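# Move two end drills from tray front row to ledge

## Task

Lift the drill at the far left end and the drill at the far right end of the tray's front row out of the tray and set both on the ledge just in front of the tray. All other drills must stay seated in the tray. The two placed drills must rest there unsupported, since anything held in place only by a gripper does not count. Finally open both grippers and withdraw the arms.

## Robot and tools

Robot: two arms, left_arm and right_arm, each with six joints (waist, shoulder, elbow, wrist pitch, wrist yaw, wrist roll) and a parallel gripper. The arm names do not describe sides of any camera picture.

Frame: all reported hand poses share a single scene frame. Its origin lies on the table surface midway between the arms. +x points forward over the table, +z points up, and left_arm sits on the +y side. A gripper's fingers extend along its own +z axis and close along its own y axis. The reported hand point sits between the finger pads, roughly 1 cm short of the tips, and can be somewhat wrong, especially when the arm is stretched far.

Tool execute_actions takes "actions", a list holding zero or one item, plus an optional "pictures" boolean.
- Empty list: nothing is commanded. It returns the current state and includes pictures.
- Motion: {"rows": [...], "steps": n}. rows has 1 to 15 rows, and steps is 1 to 15 (15 if omitted). Every row is one control step of 1/30 s. If there are fewer rows than steps, the final row repeats. A motion needs at least 9 steps.
- Wait: {"steps": n} with n up to 300. Nothing new is commanded. It returns once n steps have passed since the previous result, and your reply time counts toward them.
A refused call commands nothing.

Row layout: each row is one list of 14 numbers covering both arms, even if only one moves. It holds left_arm's six joint angles then its opening, then right_arm's six angles then its opening. Angles are absolute joint-space targets in radians, in the same form as the Joint positions line, not Cartesian offsets. Stated ranges per arm: waist -2.880 to 2.880, shoulder 0.000 to 3.142, elbow 0.000 to 3.019, wrist pitch -1.693 to 1.571, wrist yaw -1.571 to 1.571, wrist roll -2.094 to 2.094. Each true end may differ from these by up to 0.019 rad. A call is rejected if a target is beyond a range end by more than 0.019 and also farther out than that joint's last reported angle. A target past the real end is clipped there, and a "joint sent to its limit" line may appear, possibly referring to an earlier action. Its absence does not prove there is more room. Opening is an absolute target from -1 (closed) to +1 (fully open), on the grip_measured scale.

Motion limits: each step, a joint's target is held within a fixed distance of its measured angle: 0.264 rad waist, 0.32 shoulder, 0.276 elbow, 0.33 wrist pitch, 0.186 wrist yaw, 0.522 wrist roll. If the targets would put a gripper more than 70 mm from where it is, all of that arm's targets are pulled back proportionally. Far targets therefore take several actions. A result is captured 9 steps before its action ends, and those last steps run during your next reply. Arms keep heading to the last row until everything nearly stops or a step is HELD. After that, only a new action moves them further, though fingers already moving finish.

Result lines: the state line reads left_arm: ... | right_arm: ..., giving end_effector_position (metres) and end_effector_quat_wxyz. Joint positions and Joint velocities show one block per arm: the joints in column order (rad, rad/s), then the finger-pad gap (m, m/s; 0.094 m means fully open). grip_measured is the measured opening on the commanded scale, with a fixed per-gripper error of up to about 1 mm. "joint command not followed" means a clearance check changed or blocked some joint targets; the rest of the row still ran. HELD flags steps on which all or part of your row was not sent. MOTOR HOT appears from 85 °C. At 100 °C an OVER-TEMPERATURE FAULT occurs: that arm's motors and gripper go limp until cooled, and it drops. Holding loads heats motors, even while you are thinking.

Gripping: to hold something, command an opening below grip_measured. About 0.03 below gives a firm grip; a smaller margin grips more gently. Pad force tops out near 50 to 62 N, less on some grippers and on very thin parts, with a brief spike on first contact. Parts in hand may get short external tugs, and loose objects may get nudged.

Tool zoom_image: "camera" is one of cam_high, cam_low, cam_left_wrist, cam_right_wrist. "region" is [x0, y0, x1, y1] in pixels of that camera's latest image, origin top-left, at most 504 by 504. All images are 504x504. The wrist cameras are fisheye and move with their hands. Calibration (K, distortion, T_world_to_cam) is given for each camera, but it can be slightly off.

Tool finished_scene: pass "scene", the current scene's number. Answering without any tool call ends the run.

Avoid: knocking or placing anything off the table, letting the arms collide or press hard on each other, dropping or slamming drills, and shoving objects forcefully. Disturbing the other drills is also to be avoided. Before finishing, open both grippers and move them away so the drills stand on their own. Smooth, economical motion is preferred.

Each tool is called after "Request:" as name([rows], argument=value, ...), one row to a line, values as JSON.

## Session

Request:
execute_actions(actions=[])

Scene clock: 0.00 s of 5840.00 s.
left_arm: end_effector_position=(+0.6959, +0.1076, +0.3177) grip_measured=+1.000 end_effector_quat_wxyz=(+0.506, +0.099, +0.704, +0.489) | right_arm: end_effector_position=(+0.0314, -0.5932, +0.3763) grip_measured=+1.000 end_effector_quat_wxyz=(+0.600, +0.648, +0.468, -0.027)
Joint positions: left_arm=[-0.677  1.879  1.479  0.374 -1.176  0.884  0.094] | right_arm=[-1.846  0.732  0.788 -0.49  -0.848  0.565  0.094]
Joint velocities: left_arm=[-0.005  0.005 -0.027  0.002  0.022  0.022  0.   ] | right_arm=[-0.005 -0.005  0.012  0.012 -0.095 -0.037  0.   ]

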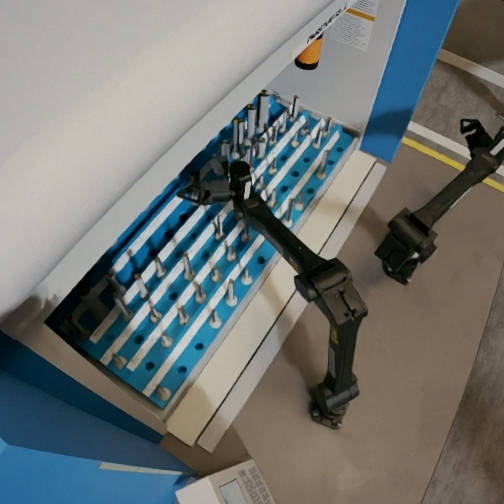

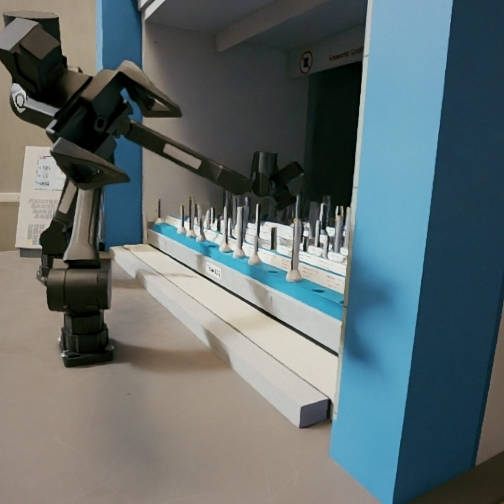

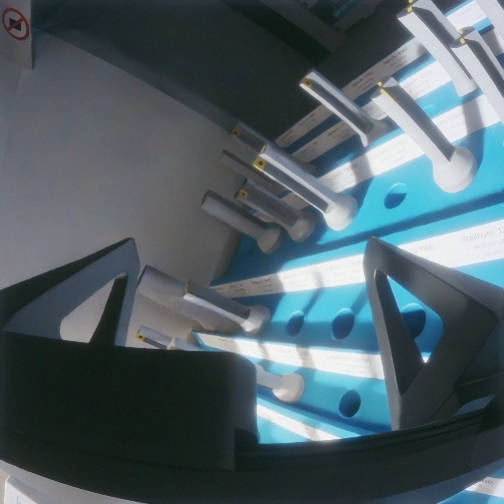

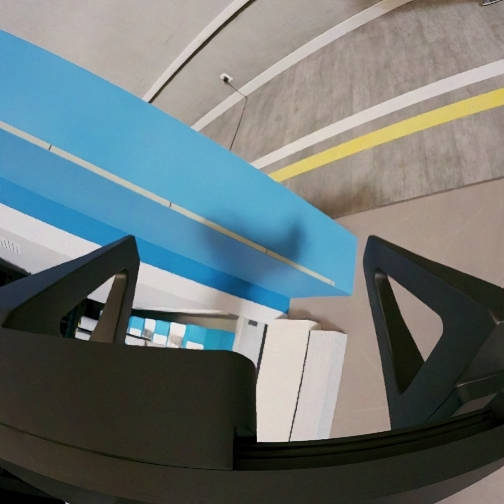

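Request:
zoom_image(camera="cam_high", region=[60, 220, 380, 470])

Request:
zoom_image(camera="cam_high", region=[200, 80, 440, 300])

Request:
zoom_image(camera="cam_low", region=[100, 170, 370, 370])

Region (60, 220, 380, 470) of cam_high's 504x504 image, scaled by 1.575, with more detail than that image has; it fills the top 394 rows of this view, and the rest is white.

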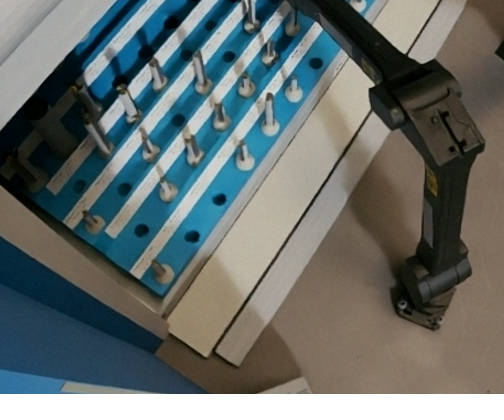

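Region (200, 80, 440, 300) of cam_high's 504x504 image, scaled by 2.100, with more detail than that image has; it fills the top 462 rows of this view, and the rest is white.

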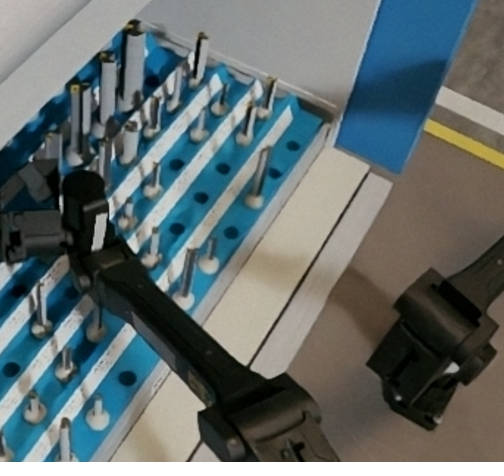

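Region (100, 170, 370, 370) of cam_low's 504x504 image, scaled by 1.867, with more detail than that image has; it fills the top 373 rows of this view, and the rest is white.

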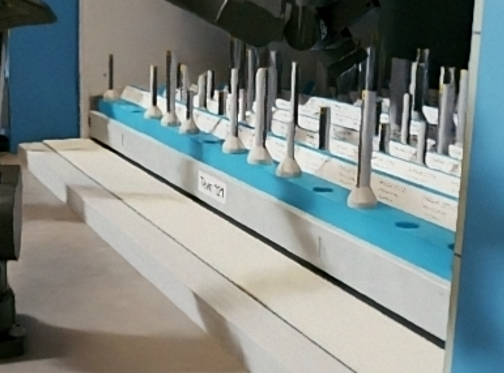

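Request:
execute_actions([
  {"rows":[[-0.4,1.2,0.8,0.4,-0.6,0,1,-1.0,0.5,0.5,0,0,0,1]]},
])

Request:
execute_actions([
  {"steps":40},
])

Request:
execute_actions([
  {"rows":[[0,0.7,0.4,0.3,0,0,1,0,0.5,0.5,0,0,0,1]]},
])

Request:
execute_actions([
  {"steps":45},
], pictures=true)

Scene clock: 1.83 s of 5840.00 s.
left_arm: end_effector_position=(+0.6816, +0.1506, +0.3082) grip_measured=+1.000 end_effector_quat_wxyz=(+0.560, +0.100, +0.717, +0.403) | right_arm: end_effector_position=(+0.0946, -0.5706, +0.3504) grip_measured=+1.000 end_effector_quat_wxyz=(+0.598, +0.475, +0.562, -0.318)
Joint positions: left_arm=[-0.606  1.749  1.291  0.375 -0.959  0.696  0.094] | right_arm=[-1.433  0.507  0.5   -0.079 -0.281  0.188  0.094]
Joint velocities: left_arm=[ 0.611 -0.933 -1.072 -0.042  0.916 -1.018  0.   ] | right_arm=[ 2.886 -0.806 -0.569  0.647  2.454 -1.194  0.   ]
Steps of this call (steps 1 to 49: nothing new was sent; steps 50 to 55: the first 6 steps of this action). Readings (joint positions):
50: left_arm=[-0.672 1.871 1.466 0.375 -1.141 0.858] | right_arm=[-1.826 0.717 0.761 -0.436 -0.772 0.506]
51: left_arm=[-0.667 1.854 1.437 0.375 -1.106 0.827] | right_arm=[-1.779 0.683 0.705 -0.339 -0.686 0.431]
53: left_arm=[-0.643 1.806 1.366 0.375 -1.036 0.765] | right_arm=[-1.625 0.585 0.574 -0.161 -0.485 0.289]
55: the state above

Scene clock: 3.17 s of 5840.00 s.
left_arm: end_effector_position=(+0.5445, +0.2920, +0.3576) grip_measured=+1.000 end_effector_quat_wxyz=(+0.694, -0.113, +0.700, +0.125) | right_arm: end_effector_position=(+0.1936, -0.5318, +0.3612) grip_measured=+1.000 end_effector_quat_wxyz=(+0.610, +0.356, +0.621, -0.340)
Joint positions: left_arm=[-0.395  1.202  0.8    0.396 -0.604  0.014  0.094] | right_arm=[-0.99   0.496  0.488 -0.017 -0.002  0.012  0.094]
Joint velocities: left_arm=[ 0.005 -0.005  0.007 -0.007 -0.037 -0.007  0.   ] | right_arm=[-0.015 -0.005 -0.002 -0.022  0.007 -0.051  0.   ]
Kept back: nothing.
Steps of this call (steps 1 to 9: the last 9 steps of your previous action; steps 10 to 40: the robot went on to your last target). Readings (joint positions):
1: left_arm=[-0.584 1.715 1.251 0.375 -0.918 0.657] | right_arm=[-1.333 0.487 0.489 -0.061 -0.179 0.152]
2: left_arm=[-0.560 1.678 1.208 0.375 -0.872 0.615] | right_arm=[-1.234 0.479 0.488 -0.048 -0.079 0.123]
4: left_arm=[-0.509 1.590 1.112 0.375 -0.771 0.520] | right_arm=[-1.061 0.480 0.488 -0.021 -0.017 0.082]
8: left_arm=[-0.421 1.362 0.899 0.375 -0.631 0.308] | right_arm=[-0.975 0.492 0.488 -0.017 -0.005 0.039]
40: the state above

Scene clock: 3.37 s of 5840.00 s.
left_arm: end_effector_position=(+0.4788, +0.3442, +0.3177) grip_measured=+1.000 end_effector_quat_wxyz=(+0.681, -0.067, +0.724, +0.085) | right_arm: end_effector_position=(+0.3065, -0.4229, +0.3612) grip_measured=+1.000 end_effector_quat_wxyz=(+0.671, +0.207, +0.685, -0.195)
Joint positions: left_arm=[-0.217  0.976  0.572  0.344 -0.302  0.014  0.094] | right_arm=[-0.534  0.496  0.488 -0.017  0.002  0.011  0.094]
Joint velocities: left_arm=[ 1.411 -1.636 -1.311 -0.31   1.341 -0.037  0.   ] | right_arm=[ 2.808  0.005  0.017 -0.007  0.037 -0.037  0.   ]
Steps of this call (steps 1 to 6: the first 6 steps of this action). Readings (joint positions):
1: left_arm=[-0.385 1.190 0.786 0.391 -0.556 0.014] | right_arm=[-0.965 0.496 0.488 -0.017 0.009 0.012]
2: left_arm=[-0.367 1.162 0.755 0.381 -0.505 0.014] | right_arm=[-0.901 0.496 0.488 -0.017 0.010 0.012]
4: left_arm=[-0.303 1.079 0.666 0.361 -0.407 0.014] | right_arm=[-0.726 0.496 0.488 -0.017 0.006 0.012]
6: the state above

Scene clock: 4.87 s of 5840.00 s.
left_arm: end_effector_position=(+0.4032, +0.3886, +0.3104) grip_measured=+1.000 end_effector_quat_wxyz=(+0.704, -0.048, +0.706, +0.056) | right_arm: end_effector_position=(+0.3627, -0.2433, +0.3611) grip_measured=+1.000 end_effector_quat_wxyz=(+0.698, +0.013, +0.716, -0.007)
Joint positions: left_arm=[ 0.014  0.699  0.393  0.305 -0.004  0.012  0.094] | right_arm=[ 0.01   0.496  0.488 -0.017 -0.002  0.009  0.094]
Joint velocities: left_arm=[ 0.015 -0.024 -0.007 -0.007  0.051  0.022  0.   ] | right_arm=[-0.015  0.005  0.012  0.002  0.066 -0.007  0.   ]
Kept back: nothing.
Steps of this call (steps 1 to 9: the last 9 steps of your previous action; steps 10 to 30: the robot went on to your last target; steps 31 to 45: nothing new was sent). Readings (joint positions):
1: left_arm=[-0.166 0.916 0.526 0.334 -0.231 0.014] | right_arm=[-0.437 0.496 0.488 -0.017 0.001 0.011]
2: left_arm=[-0.109 0.849 0.481 0.324 -0.133 0.013] | right_arm=[-0.340 0.496 0.488 -0.017 0.001 0.011]
4: left_arm=[-0.017 0.725 0.412 0.310 -0.029 0.013] | right_arm=[-0.147 0.496 0.488 -0.017 -0.000 0.011]
8: left_arm=[0.014 0.658 0.393 0.308 -0.005 0.012] | right_arm=[0.030 0.496 0.488 -0.017 -0.007 0.009]
45: the state above
All arms were judged still, so your last target was given up. Only a new action makes them travel on or press farther. Fingers that are still opening or closing keep moving.
camera_calibration (this result's frames):
cam_left_wrist: T_world_to_cam=[[0.13241, -0.991168, -0.00728343, 0.333732], [-0.570699, -0.0702275, -0.818151, 0.516551], [0.810414, 0.112488, -0.574957, -0.0677155], [0, 0, 0, 1]] pos_world=[0.305483, 0.374678, 0.386114]
cam_right_wrist: T_world_to_cam=[[-0.0142975, -0.999842, -0.0105853, -0.234277], [-0.599349, 0.0170434, -0.800307, 0.519235], [0.80036, -0.00509816, -0.599498, 0.049204], [0, 0, 0, 1]] pos_world=[0.268472, -0.242839, 0.442565]

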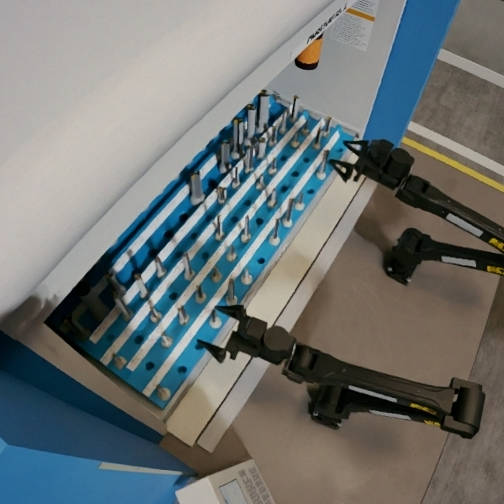

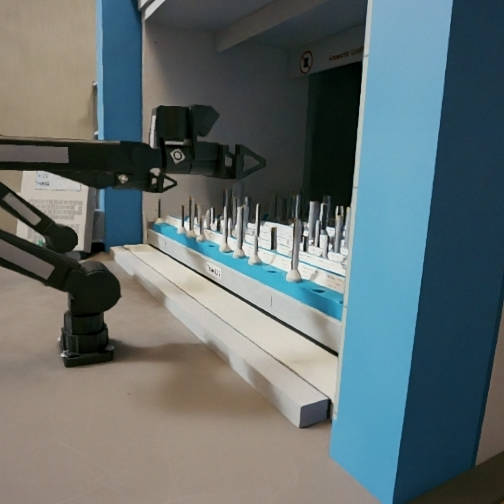

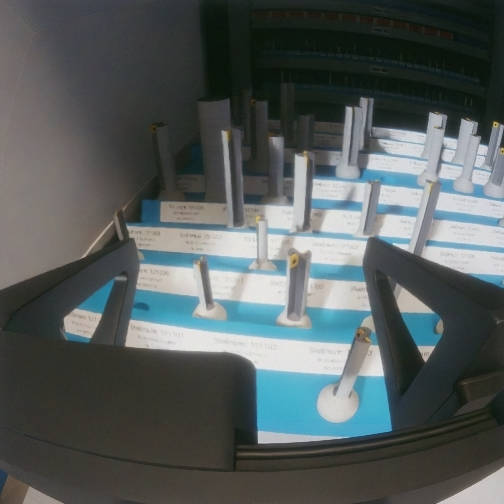

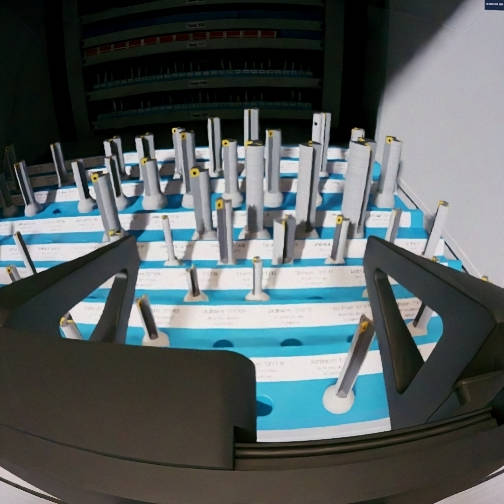

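Request:
execute_actions([
  {"rows":[[0.2,0.85,0.45,0.4,0,0,0.3,-0.1,0.65,0.47,0.2,0,0,0.4],[0.2,0.85,0.45,0.4,0,0,0.3,-0.1,0.65,0.47,0.2,0,0,0.4],[0.3,0.95,0.48,0.47,0,0,0.3,-0.15,0.7,0.46,0.25,0,0,0.4],[0.44,1.05,0.5,0.55,0,0,0.3,-0.21,0.75,0.42,0.33,0,0,0.4]]},
])

Request:
execute_actions([
  {"steps":20},
], pictures=true)

Scene clock: 7.03 s of 5840.00 s.
left_arm: end_effector_position=(+0.4143, +0.5067, +0.2766) grip_measured=+0.303 end_effector_quat_wxyz=(+0.675, -0.144, +0.709, +0.146) | right_arm: end_effector_position=(+0.3997, -0.3178, +0.3454) grip_measured=+0.402 end_effector_quat_wxyz=(+0.716, +0.078, +0.689, -0.074)
Joint positions: left_arm=[0.289 0.933 0.421 0.466 0.005 0.012 0.061] | right_arm=[-0.176  0.709  0.465  0.282 -0.001  0.009  0.066]
Joint velocities: left_arm=[ 1.705  1.519  0.203  0.72   0.037  0.022 -0.002] | right_arm=[-0.933  1.148 -0.291  0.613  0.081  0.022 -0.001]
Steps of this call (steps 1 to 59: nothing new was sent; steps 60 to 65: the first 6 steps of this action). Readings (joint positions):
60: left_arm=[0.028 0.711 0.393 0.323 0.004 0.012] | right_arm=[0.000 0.508 0.484 0.023 -0.005 0.009]
61: left_arm=[0.066 0.738 0.396 0.351 0.005 0.012] | right_arm=[-0.024 0.536 0.483 0.087 -0.005 0.009]
63: left_arm=[0.172 0.827 0.407 0.410 0.005 0.012] | right_arm=[-0.097 0.620 0.480 0.203 -0.004 0.009]
65: the state above

Scene clock: 7.70 s of 5840.00 s.
left_arm: end_effector_position=(+0.3981, +0.5831, +0.2548) grip_measured=+0.302 end_effector_quat_wxyz=(+0.649, -0.209, +0.704, +0.200) | right_arm: end_effector_position=(+0.3986, -0.3345, +0.3061) grip_measured=+0.401 end_effector_quat_wxyz=(+0.693, +0.095, +0.709, -0.087)
Joint positions: left_arm=[ 0.456  1.055  0.443  0.534 -0.002  0.011  0.061] | right_arm=[-0.217  0.752  0.414  0.313  0.001  0.009  0.066]
Joint velocities: left_arm=[-0.024  0.015  0.007  0.007 -0.007 -0.051 -0.001] | right_arm=[-0.005 -0.005  0.007 -0.012 -0.051  0.022 -0.   ]
Kept back: nothing.
Steps of this call (steps 1 to 9: the last 9 steps of your previous action; steps 10 to 20: the robot went on to your last target). Readings (joint positions):
1: left_arm=[0.345 0.983 0.428 0.489 0.004 0.012] | right_arm=[-0.201 0.742 0.454 0.295 0.001 0.009]
2: left_arm=[0.394 1.026 0.436 0.504 0.001 0.012] | right_arm=[-0.214 0.765 0.442 0.298 0.002 0.009]
4: left_arm=[0.450 1.076 0.442 0.517 -0.002 0.012] | right_arm=[-0.217 0.781 0.421 0.298 0.001 0.009]
8: left_arm=[0.456 1.073 0.443 0.527 -0.002 0.011] | right_arm=[-0.217 0.767 0.414 0.306 0.001 0.009]
20: the state above
camera_calibration (this result's frames):
cam_left_wrist: T_world_to_cam=[[0.542103, -0.840294, -0.00557375, 0.275221], [-0.536474, -0.340977, -0.771965, 0.6143], [0.646777, 0.421475, -0.63564, -0.21703], [0, 0, 0, 1]] pos_world=[0.320727, 0.532202, 0.337799]
cam_right_wrist: T_world_to_cam=[[-0.242241, -0.970164, -0.0101026, -0.224928], [-0.578828, 0.152869, -0.800992, 0.535747], [0.778638, -0.188186, -0.598589, -0.0657584], [0, 0, 0, 1]] pos_world=[0.306821, -0.312491, 0.387494]

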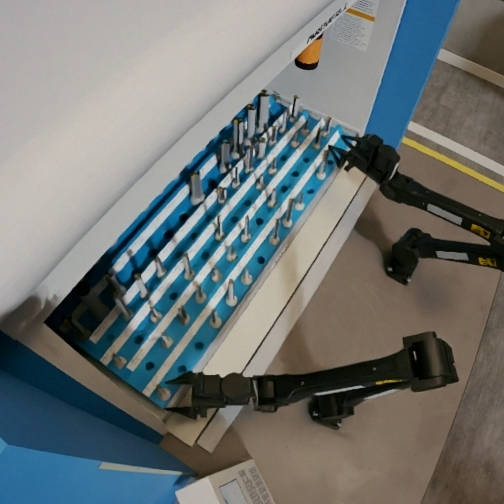

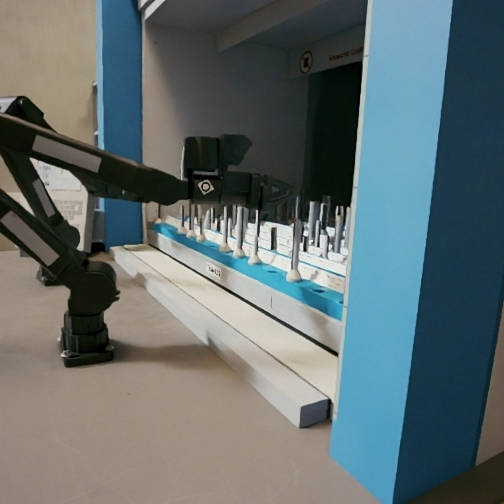

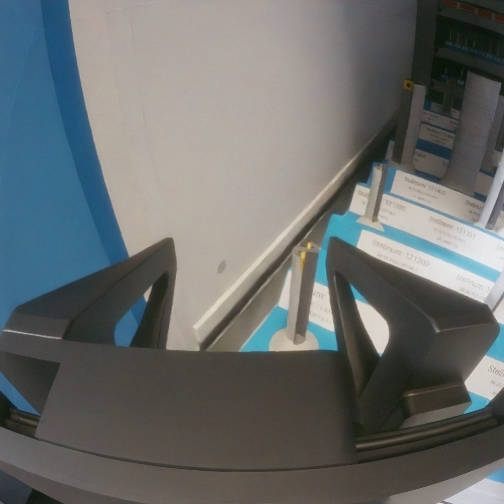

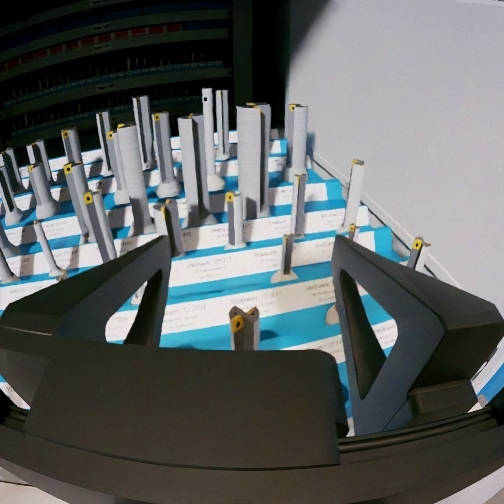

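Request:
execute_actions([
  {"rows":[[0.4,1.06,0.45,0.63,0,0,0.3,-0.2,0.8,0.39,0.42,0,0,0.4],[0.4,1.06,0.45,0.63,0,0,0.3,-0.2,0.8,0.39,0.42,0,0,0.4],[0.4,1.1,0.45,0.67,0,0,0.3,-0.2,0.85,0.37,0.49,0,0,0.4],[0.4,1.15,0.45,0.72,0,0,0.3,-0.2,0.9,0.35,0.56,0,0,0.4],[0.4,1.2,0.45,0.77,0,0,0.3,-0.2,0.95,0.33,0.63,0,0,0.4],[0.4,1.25,0.45,0.82,0,0,0.3,-0.2,1.0,0.31,0.7,0,0,0.4],[0.4,1.3,0.45,0.87,0,0,0.3,-0.2,1.05,0.3,0.76,0,0,0.4],[0.4,1.35,0.45,0.92,0,0,0.3,-0.2,1.1,0.29,0.82,0,0,0.4],[0.4,1.4,0.45,0.97,0,0,0.3,-0.2,1.15,0.28,0.88,0,0,0.4],[0.4,1.45,0.45,1.02,0,0,0.3,-0.2,1.2,0.27,0.95,0,0,0.4],[0.4,1.48,0.45,1.06,0,0,0.3,-0.2,1.23,0.26,0.99,0,0,0.4],[0.4,1.51,0.45,1.09,0,0,0.3,-0.2,1.26,0.26,1.02,0,0,0.4]]},
])

Request:
execute_actions([
  {"steps":24},
], pictures=true)

Scene clock: 9.20 s of 5840.00 s.
left_arm: end_effector_position=(+0.4169, +0.5715, +0.2719) grip_measured=+0.302 end_effector_quat_wxyz=(+0.695, -0.182, +0.666, +0.198) | right_arm: end_effector_position=(+0.4119, -0.3357, +0.2975) grip_measured=+0.401 end_effector_quat_wxyz=(+0.726, +0.089, +0.676, -0.089)
Joint positions: left_arm=[ 0.412  1.123  0.442  0.726 -0.002  0.011  0.061] | right_arm=[-0.212  0.875  0.371  0.573  0.001  0.009  0.066]
Joint velocities: left_arm=[-0.122  1.109 -0.002  1.433 -0.066 -0.037 -0.001] | right_arm=[ 0.015  1.343 -0.432  1.951 -0.066  0.037  0.001]
Steps of this call (steps 1 to 15: the robot went on to your last target; steps 16 to 39: nothing new was sent; steps 40 to 45: the first 6 steps of this action). Readings (joint positions):
40: left_arm=[0.453 1.056 0.443 0.549 -0.002 0.011] | right_arm=[-0.217 0.756 0.411 0.332 0.001 0.009]
41: left_arm=[0.445 1.057 0.442 0.571 -0.002 0.011] | right_arm=[-0.216 0.763 0.408 0.361 0.001 0.009]
43: left_arm=[0.425 1.070 0.442 0.634 -0.002 0.011] | right_arm=[-0.213 0.800 0.396 0.446 0.001 0.009]
45: the state above

Scene clock: 10.00 s of 5840.00 s.
left_arm: end_effector_position=(+0.4488, +0.5895, +0.1742) grip_measured=+0.302 end_effector_quat_wxyz=(+0.680, -0.191, +0.683, +0.187) | right_arm: end_effector_position=(+0.4228, -0.3385, +0.1896) grip_measured=+0.401 end_effector_quat_wxyz=(+0.702, +0.092, +0.701, -0.086)
Joint positions: left_arm=[ 0.41   1.523  0.445  1.073 -0.002 -0.004  0.061] | right_arm=[-0.212  1.261  0.258  1.004  0.001  0.009  0.066]
Joint velocities: left_arm=[ 0.005 -0.005 -0.012  0.002 -0.022 -0.095  0.   ] | right_arm=[-0.015 -0.015  0.007  0.002 -0.022 -0.022  0.   ]
Kept back: nothing.
Steps of this call (steps 1 to 9: the last 9 steps of your previous action; steps 10 to 24: the robot went on to your last target). Readings (joint positions):
1: left_arm=[0.410 1.167 0.442 0.775 -0.002 0.011] | right_arm=[-0.212 0.925 0.356 0.638 0.001 0.009]
2: left_arm=[0.410 1.219 0.442 0.823 -0.002 0.011] | right_arm=[-0.212 0.981 0.339 0.698 0.001 0.009]
4: left_arm=[0.410 1.337 0.442 0.917 -0.002 0.011] | right_arm=[-0.212 1.102 0.307 0.813 0.001 0.009]
8: left_arm=[0.410 1.523 0.443 1.050 -0.002 -0.004] | right_arm=[-0.212 1.276 0.264 0.961 0.001 0.009]
24: the state above
camera_calibration (this result's frames):
cam_left_wrist: T_world_to_cam=[[0.503517, -0.863941, 0.00878263, 0.281424], [-0.495412, -0.297031, -0.816296, 0.544801], [0.707841, 0.406668, -0.577567, -0.332511], [0, 0, 0, 1]] pos_world=[0.363564, 0.540178, 0.2502]
cam_right_wrist: T_world_to_cam=[[-0.236821, -0.971504, -0.00980403, -0.226948], [-0.560525, 0.144866, -0.815368, 0.449375], [0.793554, -0.187601, -0.578859, -0.165013], [0, 0, 0, 1]] pos_world=[0.329086, -0.316537, 0.268662]

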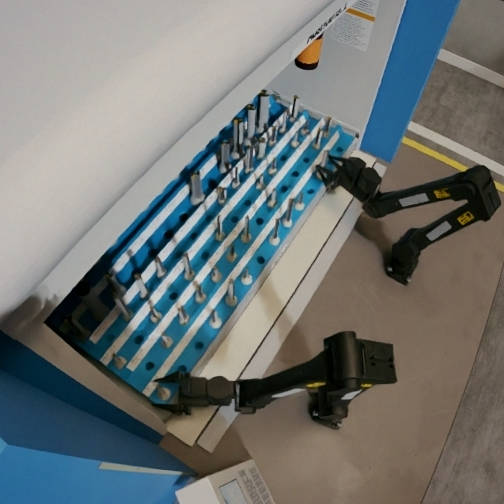

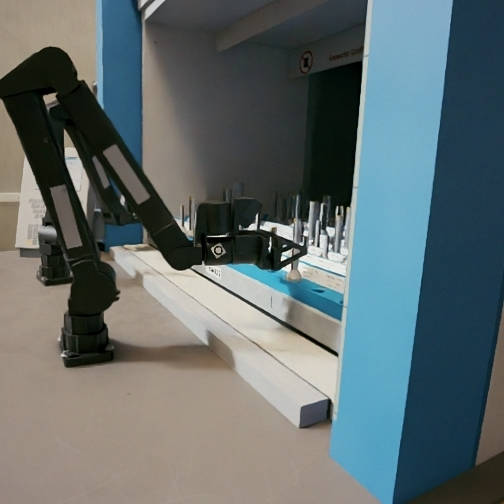

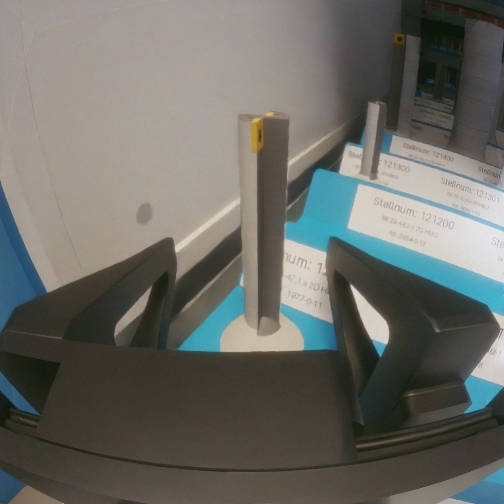

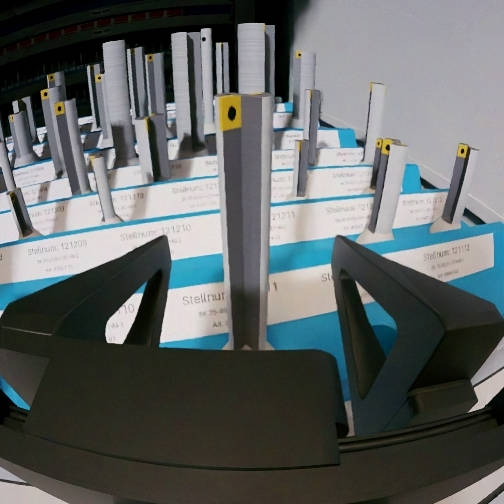

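Request:
execute_actions([
  {"rows":[[0.388,1.51,0.45,1.09,0,0,0,-0.193,1.26,0.26,1.02,0,0,0],[0.388,1.51,0.45,1.09,0,0,-0.3,-0.193,1.26,0.26,1.02,0,0,-0.3],[0.388,1.51,0.45,1.09,0,0,-0.5,-0.193,1.26,0.26,1.02,0,0,-0.5],[0.388,1.51,0.45,1.09,0,0,-0.5,-0.193,1.26,0.26,1.02,0,0,-0.5],[0.388,1.51,0.45,1.09,0,0,-0.6,-0.193,1.26,0.26,1.02,0,0,-0.6],[0.388,1.51,0.45,1.09,0,0,-0.75,-0.193,1.26,0.26,1.02,0,0,-0.75]]},
])

Request:
execute_actions([
  {"steps":12},
], pictures=true)

Scene clock: 10.93 s of 5840.00 s.
left_arm: end_effector_position=(+0.4504, +0.5868, +0.1742) grip_measured=-0.682 end_effector_quat_wxyz=(+0.681, -0.189, +0.683, +0.185) | right_arm: end_effector_position=(+0.4235, -0.3358, +0.1896) grip_measured=-0.678 end_effector_quat_wxyz=(+0.702, +0.090, +0.701, -0.084)
Joint positions: left_arm=[ 0.405  1.523  0.445  1.073 -0.    -0.004  0.015] | right_arm=[-0.205  1.261  0.258  1.004  0.003  0.008  0.015]
Joint velocities: left_arm=[-0.034 -0.015  0.017  0.022  0.081 -0.037 -0.132] | right_arm=[ 0.015 -0.015 -0.007  0.002  0.095 -0.11  -0.098]
Steps of this call (steps 1 to 15: the robot went on to your last target; steps 16 to 22: nothing new was sent; steps 23 to 28: the first 6 steps of this action). Readings (joint positions):
23: left_arm=[0.410 1.523 0.445 1.073 -0.002 -0.004] | right_arm=[-0.211 1.261 0.258 1.004 0.001 0.009]
24: left_arm=[0.409 1.523 0.445 1.073 -0.002 -0.004] | right_arm=[-0.210 1.261 0.258 1.004 0.001 0.009]
26: left_arm=[0.406 1.523 0.445 1.073 -0.002 -0.004] | right_arm=[-0.206 1.261 0.258 1.004 0.001 0.009]
28: the state above

Scene clock: 11.33 s of 5840.00 s.
left_arm: end_effector_position=(+0.4511, +0.5854, +0.1752) grip_measured=-0.743 end_effector_quat_wxyz=(+0.682, -0.187, +0.683, +0.184) | right_arm: end_effector_position=(+0.4235, -0.3360, +0.1896) grip_measured=-0.673 end_effector_quat_wxyz=(+0.702, +0.090, +0.701, -0.085)
Joint positions: left_arm=[ 0.402  1.522  0.445  1.074  0.001 -0.004  0.012] | right_arm=[-0.205  1.261  0.258  1.004  0.004  0.007  0.015]
Joint velocities: left_arm=[-0.005  0.015 -0.002  0.012  0.066  0.022  0.   ] | right_arm=[ 0.005 -0.005  0.002 -0.007 -0.051 -0.095  0.   ]
Kept back: nothing.
Steps of this call (steps 1 to 9: the last 9 steps of your previous action; steps 10 to 12: the robot went on to your last target). Readings (joint positions):
1: left_arm=[0.402 1.522 0.445 1.074 0.001 -0.004] | right_arm=[-0.205 1.261 0.258 1.004 0.004 0.007]
2: left_arm=[0.402 1.522 0.445 1.074 0.001 -0.004] | right_arm=[-0.205 1.261 0.258 1.004 0.004 0.007]
4: left_arm=[0.402 1.522 0.445 1.074 0.001 -0.004] | right_arm=[-0.205 1.261 0.258 1.004 0.004 0.007]
8: left_arm=[0.402 1.522 0.445 1.074 0.001 -0.004] | right_arm=[-0.205 1.261 0.258 1.004 0.004 0.007]
12: the state above
camera_calibration (this result's frames):
cam_left_wrist: T_world_to_cam=[[0.493905, -0.869472, 0.0087499, 0.284353], [-0.496512, -0.290277, -0.818055, 0.542439], [0.713816, 0.399697, -0.575073, -0.33099], [0, 0, 0, 1]] pos_world=[0.36515, 0.536991, 0.250913]
cam_right_wrist: T_world_to_cam=[[-0.232375, -0.972594, -0.00789709, -0.226956], [-0.561564, 0.140791, -0.815367, 0.448441], [0.794133, -0.185037, -0.578891, -0.164428], [0, 0, 0, 1]] pos_world=[0.329667, -0.314298, 0.268666]

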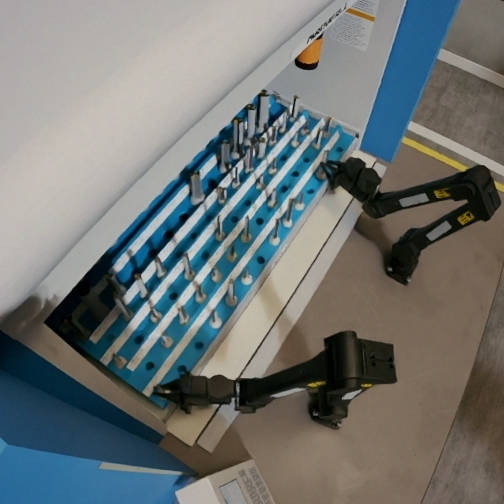

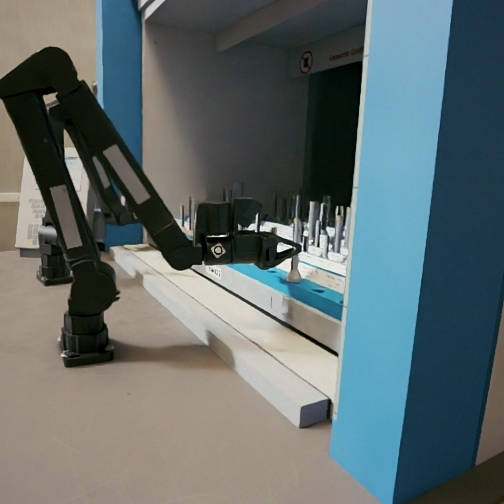

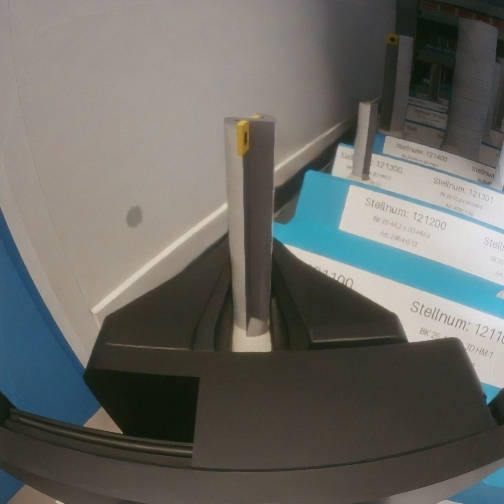

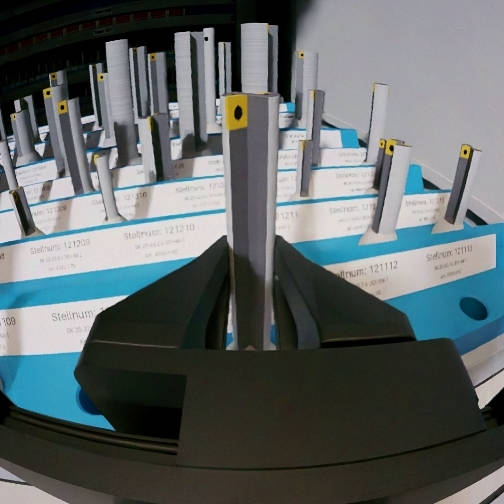

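Request:
execute_actions([
  {"rows":[[0.395,1.51,0.47,1.08,0,0,-0.82,-0.2,1.26,0.28,1.01,0,0,-0.75],[0.395,1.5,0.48,1.08,0,0,-0.82,-0.2,1.24,0.29,1.01,0,0,-0.75],[0.395,1.485,0.49,1.07,0,0,-0.82,-0.2,1.22,0.3,1.0,0,0,-0.75],[0.395,1.47,0.495,1.05,0,0,-0.82,-0.2,1.2,0.31,0.97,0,0,-0.75],[0.395,1.455,0.5,1.03,0,0,-0.82,-0.2,1.18,0.315,0.945,0,0,-0.75],[0.395,1.44,0.505,1.01,0,0,-0.82,-0.2,1.16,0.32,0.92,0,0,-0.75],[0.395,1.425,0.51,0.99,0,0,-0.82,-0.2,1.14,0.325,0.895,0,0,-0.75],[0.395,1.41,0.515,0.97,0,0,-0.82,-0.2,1.12,0.33,0.87,0,0,-0.75],[0.395,1.395,0.52,0.95,0,0,-0.82,-0.2,1.1,0.34,0.845,0,0,-0.75],[0.395,1.38,0.52,0.935,0,0,-0.82,-0.2,1.085,0.345,0.82,0,0,-0.75],[0.395,1.37,0.525,0.92,0,0,-0.82,-0.2,1.075,0.35,0.795,0,0,-0.75],[0.395,1.37,0.525,0.905,0,0,-0.82,-0.2,1.075,0.35,0.775,0,0,-0.75]]},
])

Request:
execute_actions([
  {"steps":16},
])

Scene clock: 12.63 s of 5840.00 s.
left_arm: end_effector_position=(+0.4514, +0.5856, +0.1766) grip_measured=-0.766 end_effector_quat_wxyz=(+0.677, -0.189, +0.688, +0.182) | right_arm: end_effector_position=(+0.4228, -0.3361, +0.1909) grip_measured=-0.673 end_effector_quat_wxyz=(+0.696, +0.091, +0.707, -0.085)
Joint positions: left_arm=[ 0.402  1.503  0.449  1.037  0.001 -0.005  0.011] | right_arm=[-0.205  1.23   0.262  0.951  0.005  0.006  0.015]
Joint velocities: left_arm=[-0.005 -0.259  0.051 -0.53  -0.022 -0.022  0.001] | right_arm=[-0.005 -0.396  0.056 -0.774 -0.066  0.007 -0.001]
Steps of this call (steps 1 to 15: the robot went on to your last target; steps 16 to 33: nothing new was sent; steps 34 to 39: the first 6 steps of this action). Readings (joint positions):
34: left_arm=[0.402 1.522 0.445 1.074 0.001 -0.005] | right_arm=[-0.205 1.261 0.258 1.004 0.004 0.007]
35: left_arm=[0.402 1.521 0.445 1.074 0.001 -0.005] | right_arm=[-0.205 1.261 0.258 1.004 0.004 0.007]
37: left_arm=[0.402 1.517 0.446 1.067 0.001 -0.005] | right_arm=[-0.205 1.253 0.258 0.993 0.004 0.006]
39: the state above

Scene clock: 13.17 s of 5840.00 s.
left_arm: end_effector_position=(+0.4503, +0.5849, +0.2050) grip_measured=-0.766 end_effector_quat_wxyz=(+0.675, -0.189, +0.689, +0.182) | right_arm: end_effector_position=(+0.4225, -0.3360, +0.1913) grip_measured=-0.673 end_effector_quat_wxyz=(+0.665, +0.094, +0.736, -0.082)
Joint positions: left_arm=[ 0.402  1.392  0.468  0.902  0.001 -0.005  0.011] | right_arm=[-0.205  1.136  0.289  0.746  0.006  0.006  0.015]
Joint velocities: left_arm=[-0.005 -0.005 -0.007 -0.017 -0.051 -0.007 -0.001] | right_arm=[ 0.005 -0.005  0.002 -0.007  0.037 -0.051 -0.   ]
Kept back: nothing.
Steps of this call (steps 1 to 9: the last 9 steps of your previous action; steps 10 to 16: the robot went on to your last target). Readings (joint positions):
1: left_arm=[0.402 1.493 0.451 1.018 0.001 -0.005] | right_arm=[-0.205 1.216 0.264 0.924 0.005 0.006]
2: left_arm=[0.402 1.482 0.453 0.997 0.001 -0.005] | right_arm=[-0.205 1.202 0.268 0.894 0.006 0.006]
4: left_arm=[0.402 1.456 0.458 0.958 0.001 -0.005] | right_arm=[-0.205 1.174 0.276 0.835 0.006 0.006]
8: left_arm=[0.402 1.403 0.467 0.910 0.001 -0.005] | right_arm=[-0.205 1.139 0.287 0.753 0.006 0.006]
16: the state above

Request:
execute_actions([
  {"rows":[[0.395,1.355,0.53,0.91,0,0,-0.82,-0.205,1.075,0.35,0.8,0,0,-0.75],[0.395,1.34,0.54,0.91,0,0,-0.82,-0.205,1.075,0.35,0.82,0,0,-0.75],[0.395,1.325,0.545,0.9,0,0,-0.82,-0.205,1.075,0.35,0.84,0,0,-0.75],[0.395,1.31,0.55,0.89,0,0,-0.82,-0.205,1.075,0.35,0.86,0,0,-0.75],[0.395,1.295,0.56,0.87,0,0,-0.82,-0.205,1.075,0.35,0.88,0,0,-0.75],[0.395,1.28,0.565,0.85,0,0,-0.82,-0.205,1.075,0.35,0.9,0,0,-0.75],[0.395,1.265,0.57,0.83,0,0,-0.82,-0.205,1.075,0.35,0.9,0,0,-0.75],[0.395,1.25,0.575,0.81,0,0,-0.82,-0.205,1.075,0.35,0.9,0,0,-0.75],[0.395,1.235,0.58,0.79,0,0,-0.82,-0.205,1.075,0.35,0.9,0,0,-0.75],[0.395,1.235,0.58,0.76,0,0,-0.82,-0.205,1.075,0.35,0.9,0,0,-0.75]]},
])

Request:
execute_actions([
  {"steps":16},
], pictures=true)

Scene clock: 13.87 s of 5840.00 s.
left_arm: end_effector_position=(+0.4503, +0.5849, +0.2153) grip_measured=-0.766 end_effector_quat_wxyz=(+0.677, -0.189, +0.688, +0.182) | right_arm: end_effector_position=(+0.4231, -0.3362, +0.1937) grip_measured=-0.673 end_effector_quat_wxyz=(+0.670, +0.094, +0.732, -0.082)
Joint positions: left_arm=[ 0.402  1.36   0.476  0.867  0.001 -0.005  0.011] | right_arm=[-0.205  1.139  0.289  0.762  0.006  0.006  0.015]
Joint velocities: left_arm=[-0.015 -0.415  0.105 -0.432  0.037  0.022  0.001] | right_arm=[-0.024  0.063  0.002  0.286  0.037 -0.051 -0.   ]
Steps of this call (steps 1 to 15: the robot went on to your last target; steps 16 to 21: the first 6 steps of this action). Readings (joint positions):
16: left_arm=[0.402 1.391 0.468 0.902 0.001 -0.005] | right_arm=[-0.205 1.136 0.289 0.746 0.006 0.006]
17: left_arm=[0.402 1.390 0.468 0.902 0.001 -0.005] | right_arm=[-0.205 1.136 0.289 0.746 0.006 0.006]
19: left_arm=[0.402 1.382 0.471 0.891 0.001 -0.005] | right_arm=[-0.205 1.136 0.289 0.751 0.006 0.006]
21: the state above

Scene clock: 14.40 s of 5840.00 s.
left_arm: end_effector_position=(+0.4480, +0.5835, +0.2559) grip_measured=-0.766 end_effector_quat_wxyz=(+0.686, -0.186, +0.678, +0.185) | right_arm: end_effector_position=(+0.4222, -0.3359, +0.2177) grip_measured=-0.673 end_effector_quat_wxyz=(+0.700, +0.090, +0.703, -0.086)
Joint positions: left_arm=[ 0.402  1.25   0.509  0.751  0.001 -0.005  0.011] | right_arm=[-0.205  1.118  0.289  0.824  0.005  0.004  0.015]
Joint velocities: left_arm=[-0.005 -0.005 -0.007  0.017 -0.007 -0.022 -0.   ] | right_arm=[ 0.015 -0.015 -0.002  0.002 -0.037  0.022 -0.001]
Kept back: nothing.
Steps of this call (steps 1 to 9: the last 9 steps of your previous action; steps 10 to 16: the robot went on to your last target). Readings (joint positions):
1: left_arm=[0.402 1.345 0.480 0.851 0.001 -0.005] | right_arm=[-0.205 1.140 0.289 0.775 0.006 0.005]
2: left_arm=[0.402 1.328 0.484 0.834 0.001 -0.005] | right_arm=[-0.205 1.137 0.289 0.795 0.006 0.005]
4: left_arm=[0.402 1.293 0.493 0.796 0.001 -0.005] | right_arm=[-0.205 1.121 0.289 0.824 0.005 0.005]
8: left_arm=[0.402 1.251 0.507 0.761 0.001 -0.005] | right_arm=[-0.205 1.118 0.289 0.824 0.005 0.004]
16: the state above
camera_calibration (this result's frames):
cam_left_wrist: T_world_to_cam=[[0.493477, -0.869713, 0.00894165, 0.283809], [-0.48782, -0.285273, -0.825015, 0.601298], [0.720077, 0.402765, -0.565039, -0.288742], [0, 0, 0, 1]] pos_world=[0.361188, 0.534661, 0.330392]
cam_right_wrist: T_world_to_cam=[[-0.233519, -0.972336, -0.00565085, -0.226838], [-0.56578, 0.140601, -0.81248, 0.471736], [0.790798, -0.186533, -0.582961, -0.145357], [0, 0, 0, 1]] pos_world=[0.328876, -0.314003, 0.297257]

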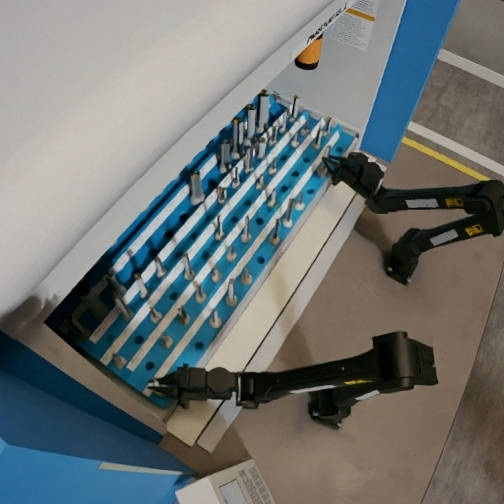

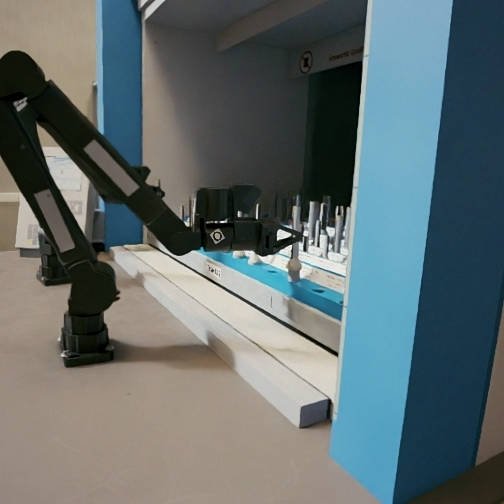

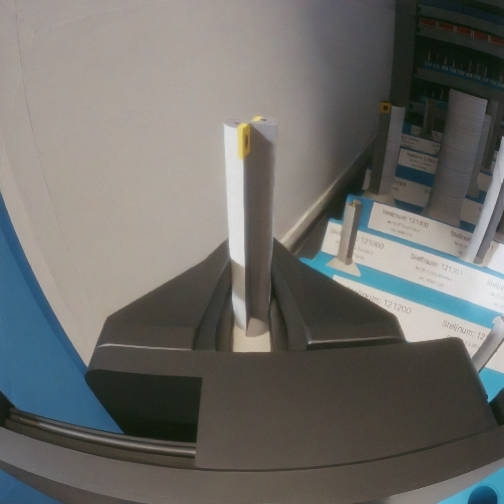

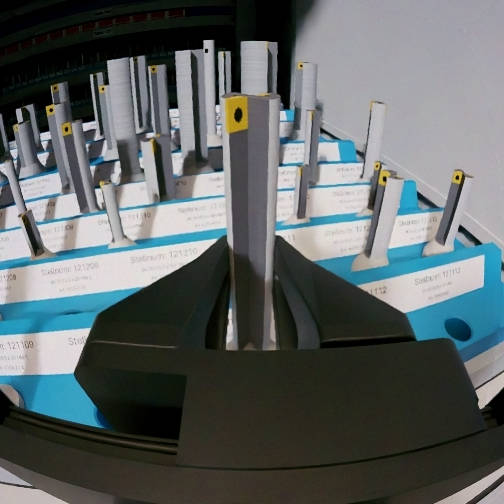

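Request:
execute_actions([
  {"rows":[[0.395,1.2,0.59,0.73,0,0,-0.82,-0.205,1.06,0.36,0.88,0,0,-0.75],[0.395,1.16,0.6,0.69,0,0,-0.82,-0.205,1.045,0.37,0.86,0,0,-0.75],[0.395,1.12,0.61,0.64,0,0,-0.82,-0.205,1.03,0.38,0.845,0,0,-0.75],[0.395,1.08,0.62,0.59,0,0,-0.82,-0.205,1.015,0.39,0.83,0,0,-0.75],[0.395,1.04,0.63,0.54,0,0,-0.82,-0.205,1.0,0.395,0.81,0,0,-0.75],[0.395,1.0,0.64,0.49,0,0,-0.82,-0.205,0.985,0.405,0.79,0,0,-0.75],[0.395,0.96,0.65,0.44,0,0,-0.82,-0.205,0.97,0.41,0.77,0,0,-0.75],[0.395,0.92,0.66,0.39,0,0,-0.82,-0.205,0.955,0.42,0.75,0,0,-0.75],[0.395,0.88,0.67,0.34,0,0,-0.82,-0.205,0.94,0.43,0.725,0,0,-0.75],[0.395,0.84,0.68,0.29,0,0,-0.82,-0.205,0.925,0.44,0.70,0,0,-0.75],[0.395,0.8,0.69,0.24,0,0,-0.82,-0.205,0.91,0.45,0.675,0,0,-0.75],[0.395,0.76,0.7,0.19,0,0,-0.82,-0.205,0.9,0.455,0.65,0,0,-0.75],[0.395,0.72,0.72,0.14,0,0,-0.82,-0.205,0.9,0.455,0.63,0,0,-0.75],[0.395,0.68,0.74,0.07,0,0,-0.82,-0.205,0.9,0.455,0.61,0,0,-0.75],[0.395,0.65,0.75,0,0,0,-0.82,-0.205,0.9,0.455,0.59,0,0,-0.75]]},
])

Request:
execute_actions([
  {"steps":16},
])

Scene clock: 15.63 s of 5840.00 s.
left_arm: end_effector_position=(+0.4379, +0.5776, +0.2592) grip_measured=-0.766 end_effector_quat_wxyz=(+0.663, -0.192, +0.701, +0.179) | right_arm: end_effector_position=(+0.4218, -0.3358, +0.2173) grip_measured=-0.673 end_effector_quat_wxyz=(+0.693, +0.091, +0.710, -0.085)
Joint positions: left_arm=[ 0.402  1.162  0.51   0.595  0.001 -0.005  0.011] | right_arm=[-0.205  1.097  0.294  0.776  0.005  0.004  0.015]
Joint velocities: left_arm=[-0.024 -0.796  0.002 -1.009  0.081 -0.022  0.001] | right_arm=[-0.005 -0.2    0.076 -0.486  0.066 -0.007  0.001]
Steps of this call (steps 1 to 15: the robot went on to your last target; steps 16 to 31: nothing new was sent; steps 32 to 37: the first 6 steps of this action). Readings (joint positions):
32: left_arm=[0.402 1.248 0.509 0.745 0.001 -0.005] | right_arm=[-0.205 1.118 0.289 0.824 0.005 0.004]
33: left_arm=[0.402 1.241 0.510 0.726 0.001 -0.005] | right_arm=[-0.205 1.117 0.289 0.823 0.005 0.004]
35: left_arm=[0.402 1.210 0.510 0.665 0.001 -0.005] | right_arm=[-0.205 1.110 0.290 0.806 0.005 0.004]
37: the state above

Scene clock: 16.17 s of 5840.00 s.
left_arm: end_effector_position=(+0.3671, +0.5360, +0.3280) grip_measured=-0.766 end_effector_quat_wxyz=(+0.636, -0.199, +0.725, +0.171) | right_arm: end_effector_position=(+0.4214, -0.3358, +0.2171) grip_measured=-0.673 end_effector_quat_wxyz=(+0.655, +0.095, +0.745, -0.081)
Joint positions: left_arm=[ 0.402  0.719  0.533  0.054  0.001 -0.005  0.011] | right_arm=[-0.205  1.01   0.336  0.546  0.006  0.004  0.015]
Joint velocities: left_arm=[ 0.005 -0.327  0.134 -0.452  0.066 -0.007  0.   ] | right_arm=[ 0.005 -0.034 -0.007 -0.056 -0.051  0.007  0.001]
Kept back: nothing.
Steps of this call (steps 1 to 9: the last 9 steps of your previous action; steps 10 to 16: the robot went on to your last target). Readings (joint positions):
1: left_arm=[0.402 1.134 0.510 0.560 0.001 -0.005] | right_arm=[-0.205 1.089 0.297 0.759 0.005 0.004]
2: left_arm=[0.402 1.104 0.510 0.524 0.001 -0.005] | right_arm=[-0.205 1.082 0.300 0.741 0.005 0.004]
4: left_arm=[0.402 1.041 0.510 0.450 0.001 -0.005] | right_arm=[-0.205 1.067 0.306 0.704 0.006 0.004]
8: left_arm=[0.402 0.908 0.511 0.296 0.001 -0.005] | right_arm=[-0.205 1.036 0.321 0.622 0.006 0.004]
16: the state above

Request:
execute_actions([
  {"rows":[[0.3,0.65,0.75,-0.1,0,0,-0.82,-0.205,0.96,0.4,0.62,0,0,-0.75],[0.3,0.65,0.75,-0.15,0,0,-0.82,-0.205,0.96,0.4,0.66,0,0,-0.75],[0.3,0.65,0.75,-0.2,0,0,-0.82,-0.205,0.96,0.4,0.7,0,0,-0.75],[0.3,0.65,0.75,-0.3,0,0,-0.82,-0.205,0.96,0.4,0.74,0,0,-0.75]]},
])

Request:
execute_actions([
  {"steps":16},
], pictures=true)

Scene clock: 16.70 s of 5840.00 s.
left_arm: end_effector_position=(+0.3712, +0.4994, +0.3416) grip_measured=-0.766 end_effector_quat_wxyz=(+0.586, -0.178, +0.780, +0.131) | right_arm: end_effector_position=(+0.4240, -0.3363, +0.2346) grip_measured=-0.673 end_effector_quat_wxyz=(+0.682, +0.092, +0.720, -0.084)
Joint positions: left_arm=[ 0.315  0.677  0.65  -0.257 -0.    -0.005  0.011] | right_arm=[-0.205  1.016  0.337  0.625  0.005  0.004  0.015]
Joint velocities: left_arm=[-0.347 -0.103  0.1   -0.808 -0.022  0.066 -0.001] | right_arm=[ 0.005 -0.171 -0.022  0.808 -0.066 -0.037  0.   ]
Steps of this call (steps 1 to 10: the robot went on to your last target; steps 11 to 16: the first 6 steps of this action). Readings (joint positions):
11: left_arm=[0.397 0.688 0.590 -0.024 -0.002 -0.005] | right_arm=[-0.205 1.009 0.337 0.542 0.006 0.004]
12: left_arm=[0.385 0.687 0.602 -0.059 -0.003 -0.005] | right_arm=[-0.205 1.010 0.337 0.547 0.006 0.004]
14: left_arm=[0.347 0.683 0.631 -0.165 -0.003 -0.005] | right_arm=[-0.205 1.019 0.337 0.573 0.006 0.004]
16: the state above

Scene clock: 17.23 s of 5840.00 s.
left_arm: end_effector_position=(+0.3689, +0.4931, +0.3330) grip_measured=-0.766 end_effector_quat_wxyz=(+0.570, -0.176, +0.793, +0.124) | right_arm: end_effector_position=(+0.4197, -0.3347, +0.2672) grip_measured=-0.673 end_effector_quat_wxyz=(+0.721, +0.086, +0.682, -0.087)
Joint positions: left_arm=[ 0.303  0.672  0.652 -0.307  0.001 -0.005  0.011] | right_arm=[-0.205  0.978  0.337  0.695  0.002  0.004  0.015]
Joint velocities: left_arm=[ 0.005 -0.005 -0.012  0.007 -0.066 -0.022 -0.002] | right_arm=[-0.005 -0.005 -0.007 -0.002  0.007 -0.051 -0.   ]
Kept back: nothing.
Steps of this call (steps 1 to 9: the last 9 steps of your previous action; steps 10 to 16: the robot went on to your last target). Readings (joint positions):
1: left_arm=[0.306 0.675 0.652 -0.277 0.001 -0.005] | right_arm=[-0.205 1.010 0.337 0.647 0.004 0.004]
2: left_arm=[0.303 0.672 0.652 -0.289 0.001 -0.005] | right_arm=[-0.205 1.002 0.337 0.662 0.004 0.004]
4: left_arm=[0.303 0.672 0.652 -0.303 0.001 -0.005] | right_arm=[-0.205 0.988 0.337 0.684 0.002 0.004]
8: left_arm=[0.303 0.672 0.652 -0.307 0.001 -0.005] | right_arm=[-0.205 0.978 0.337 0.695 0.002 0.004]
16: the state above
camera_calibration (this result's frames):
cam_left_wrist: T_world_to_cam=[[0.40874, -0.912551, 0.0134865, 0.294395], [-0.732101, -0.336666, -0.592186, 0.638481], [0.54494, 0.232176, -0.805689, 0.0771027], [0, 0, 0, 1]] pos_world=[0.305085, 0.465704, 0.43625]
cam_right_wrist: T_world_to_cam=[[-0.229877, -0.973207, -0.00495675, -0.227951], [-0.518992, 0.126894, -0.845308, 0.494892], [0.823288, -0.191744, -0.534257, -0.142694], [0, 0, 0, 1]] pos_world=[0.321922, -0.312003, 0.340971]

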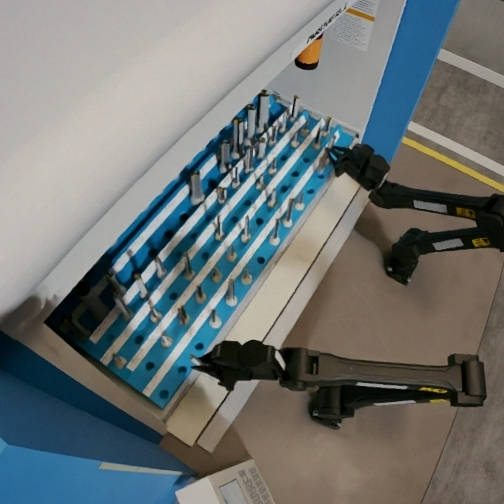

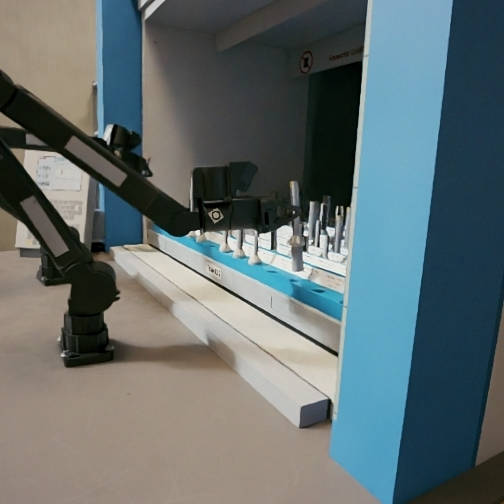

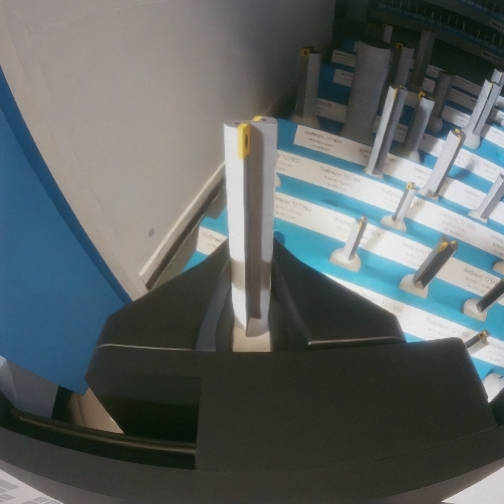

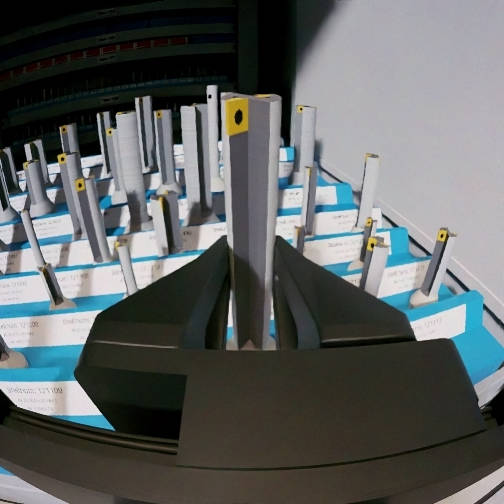

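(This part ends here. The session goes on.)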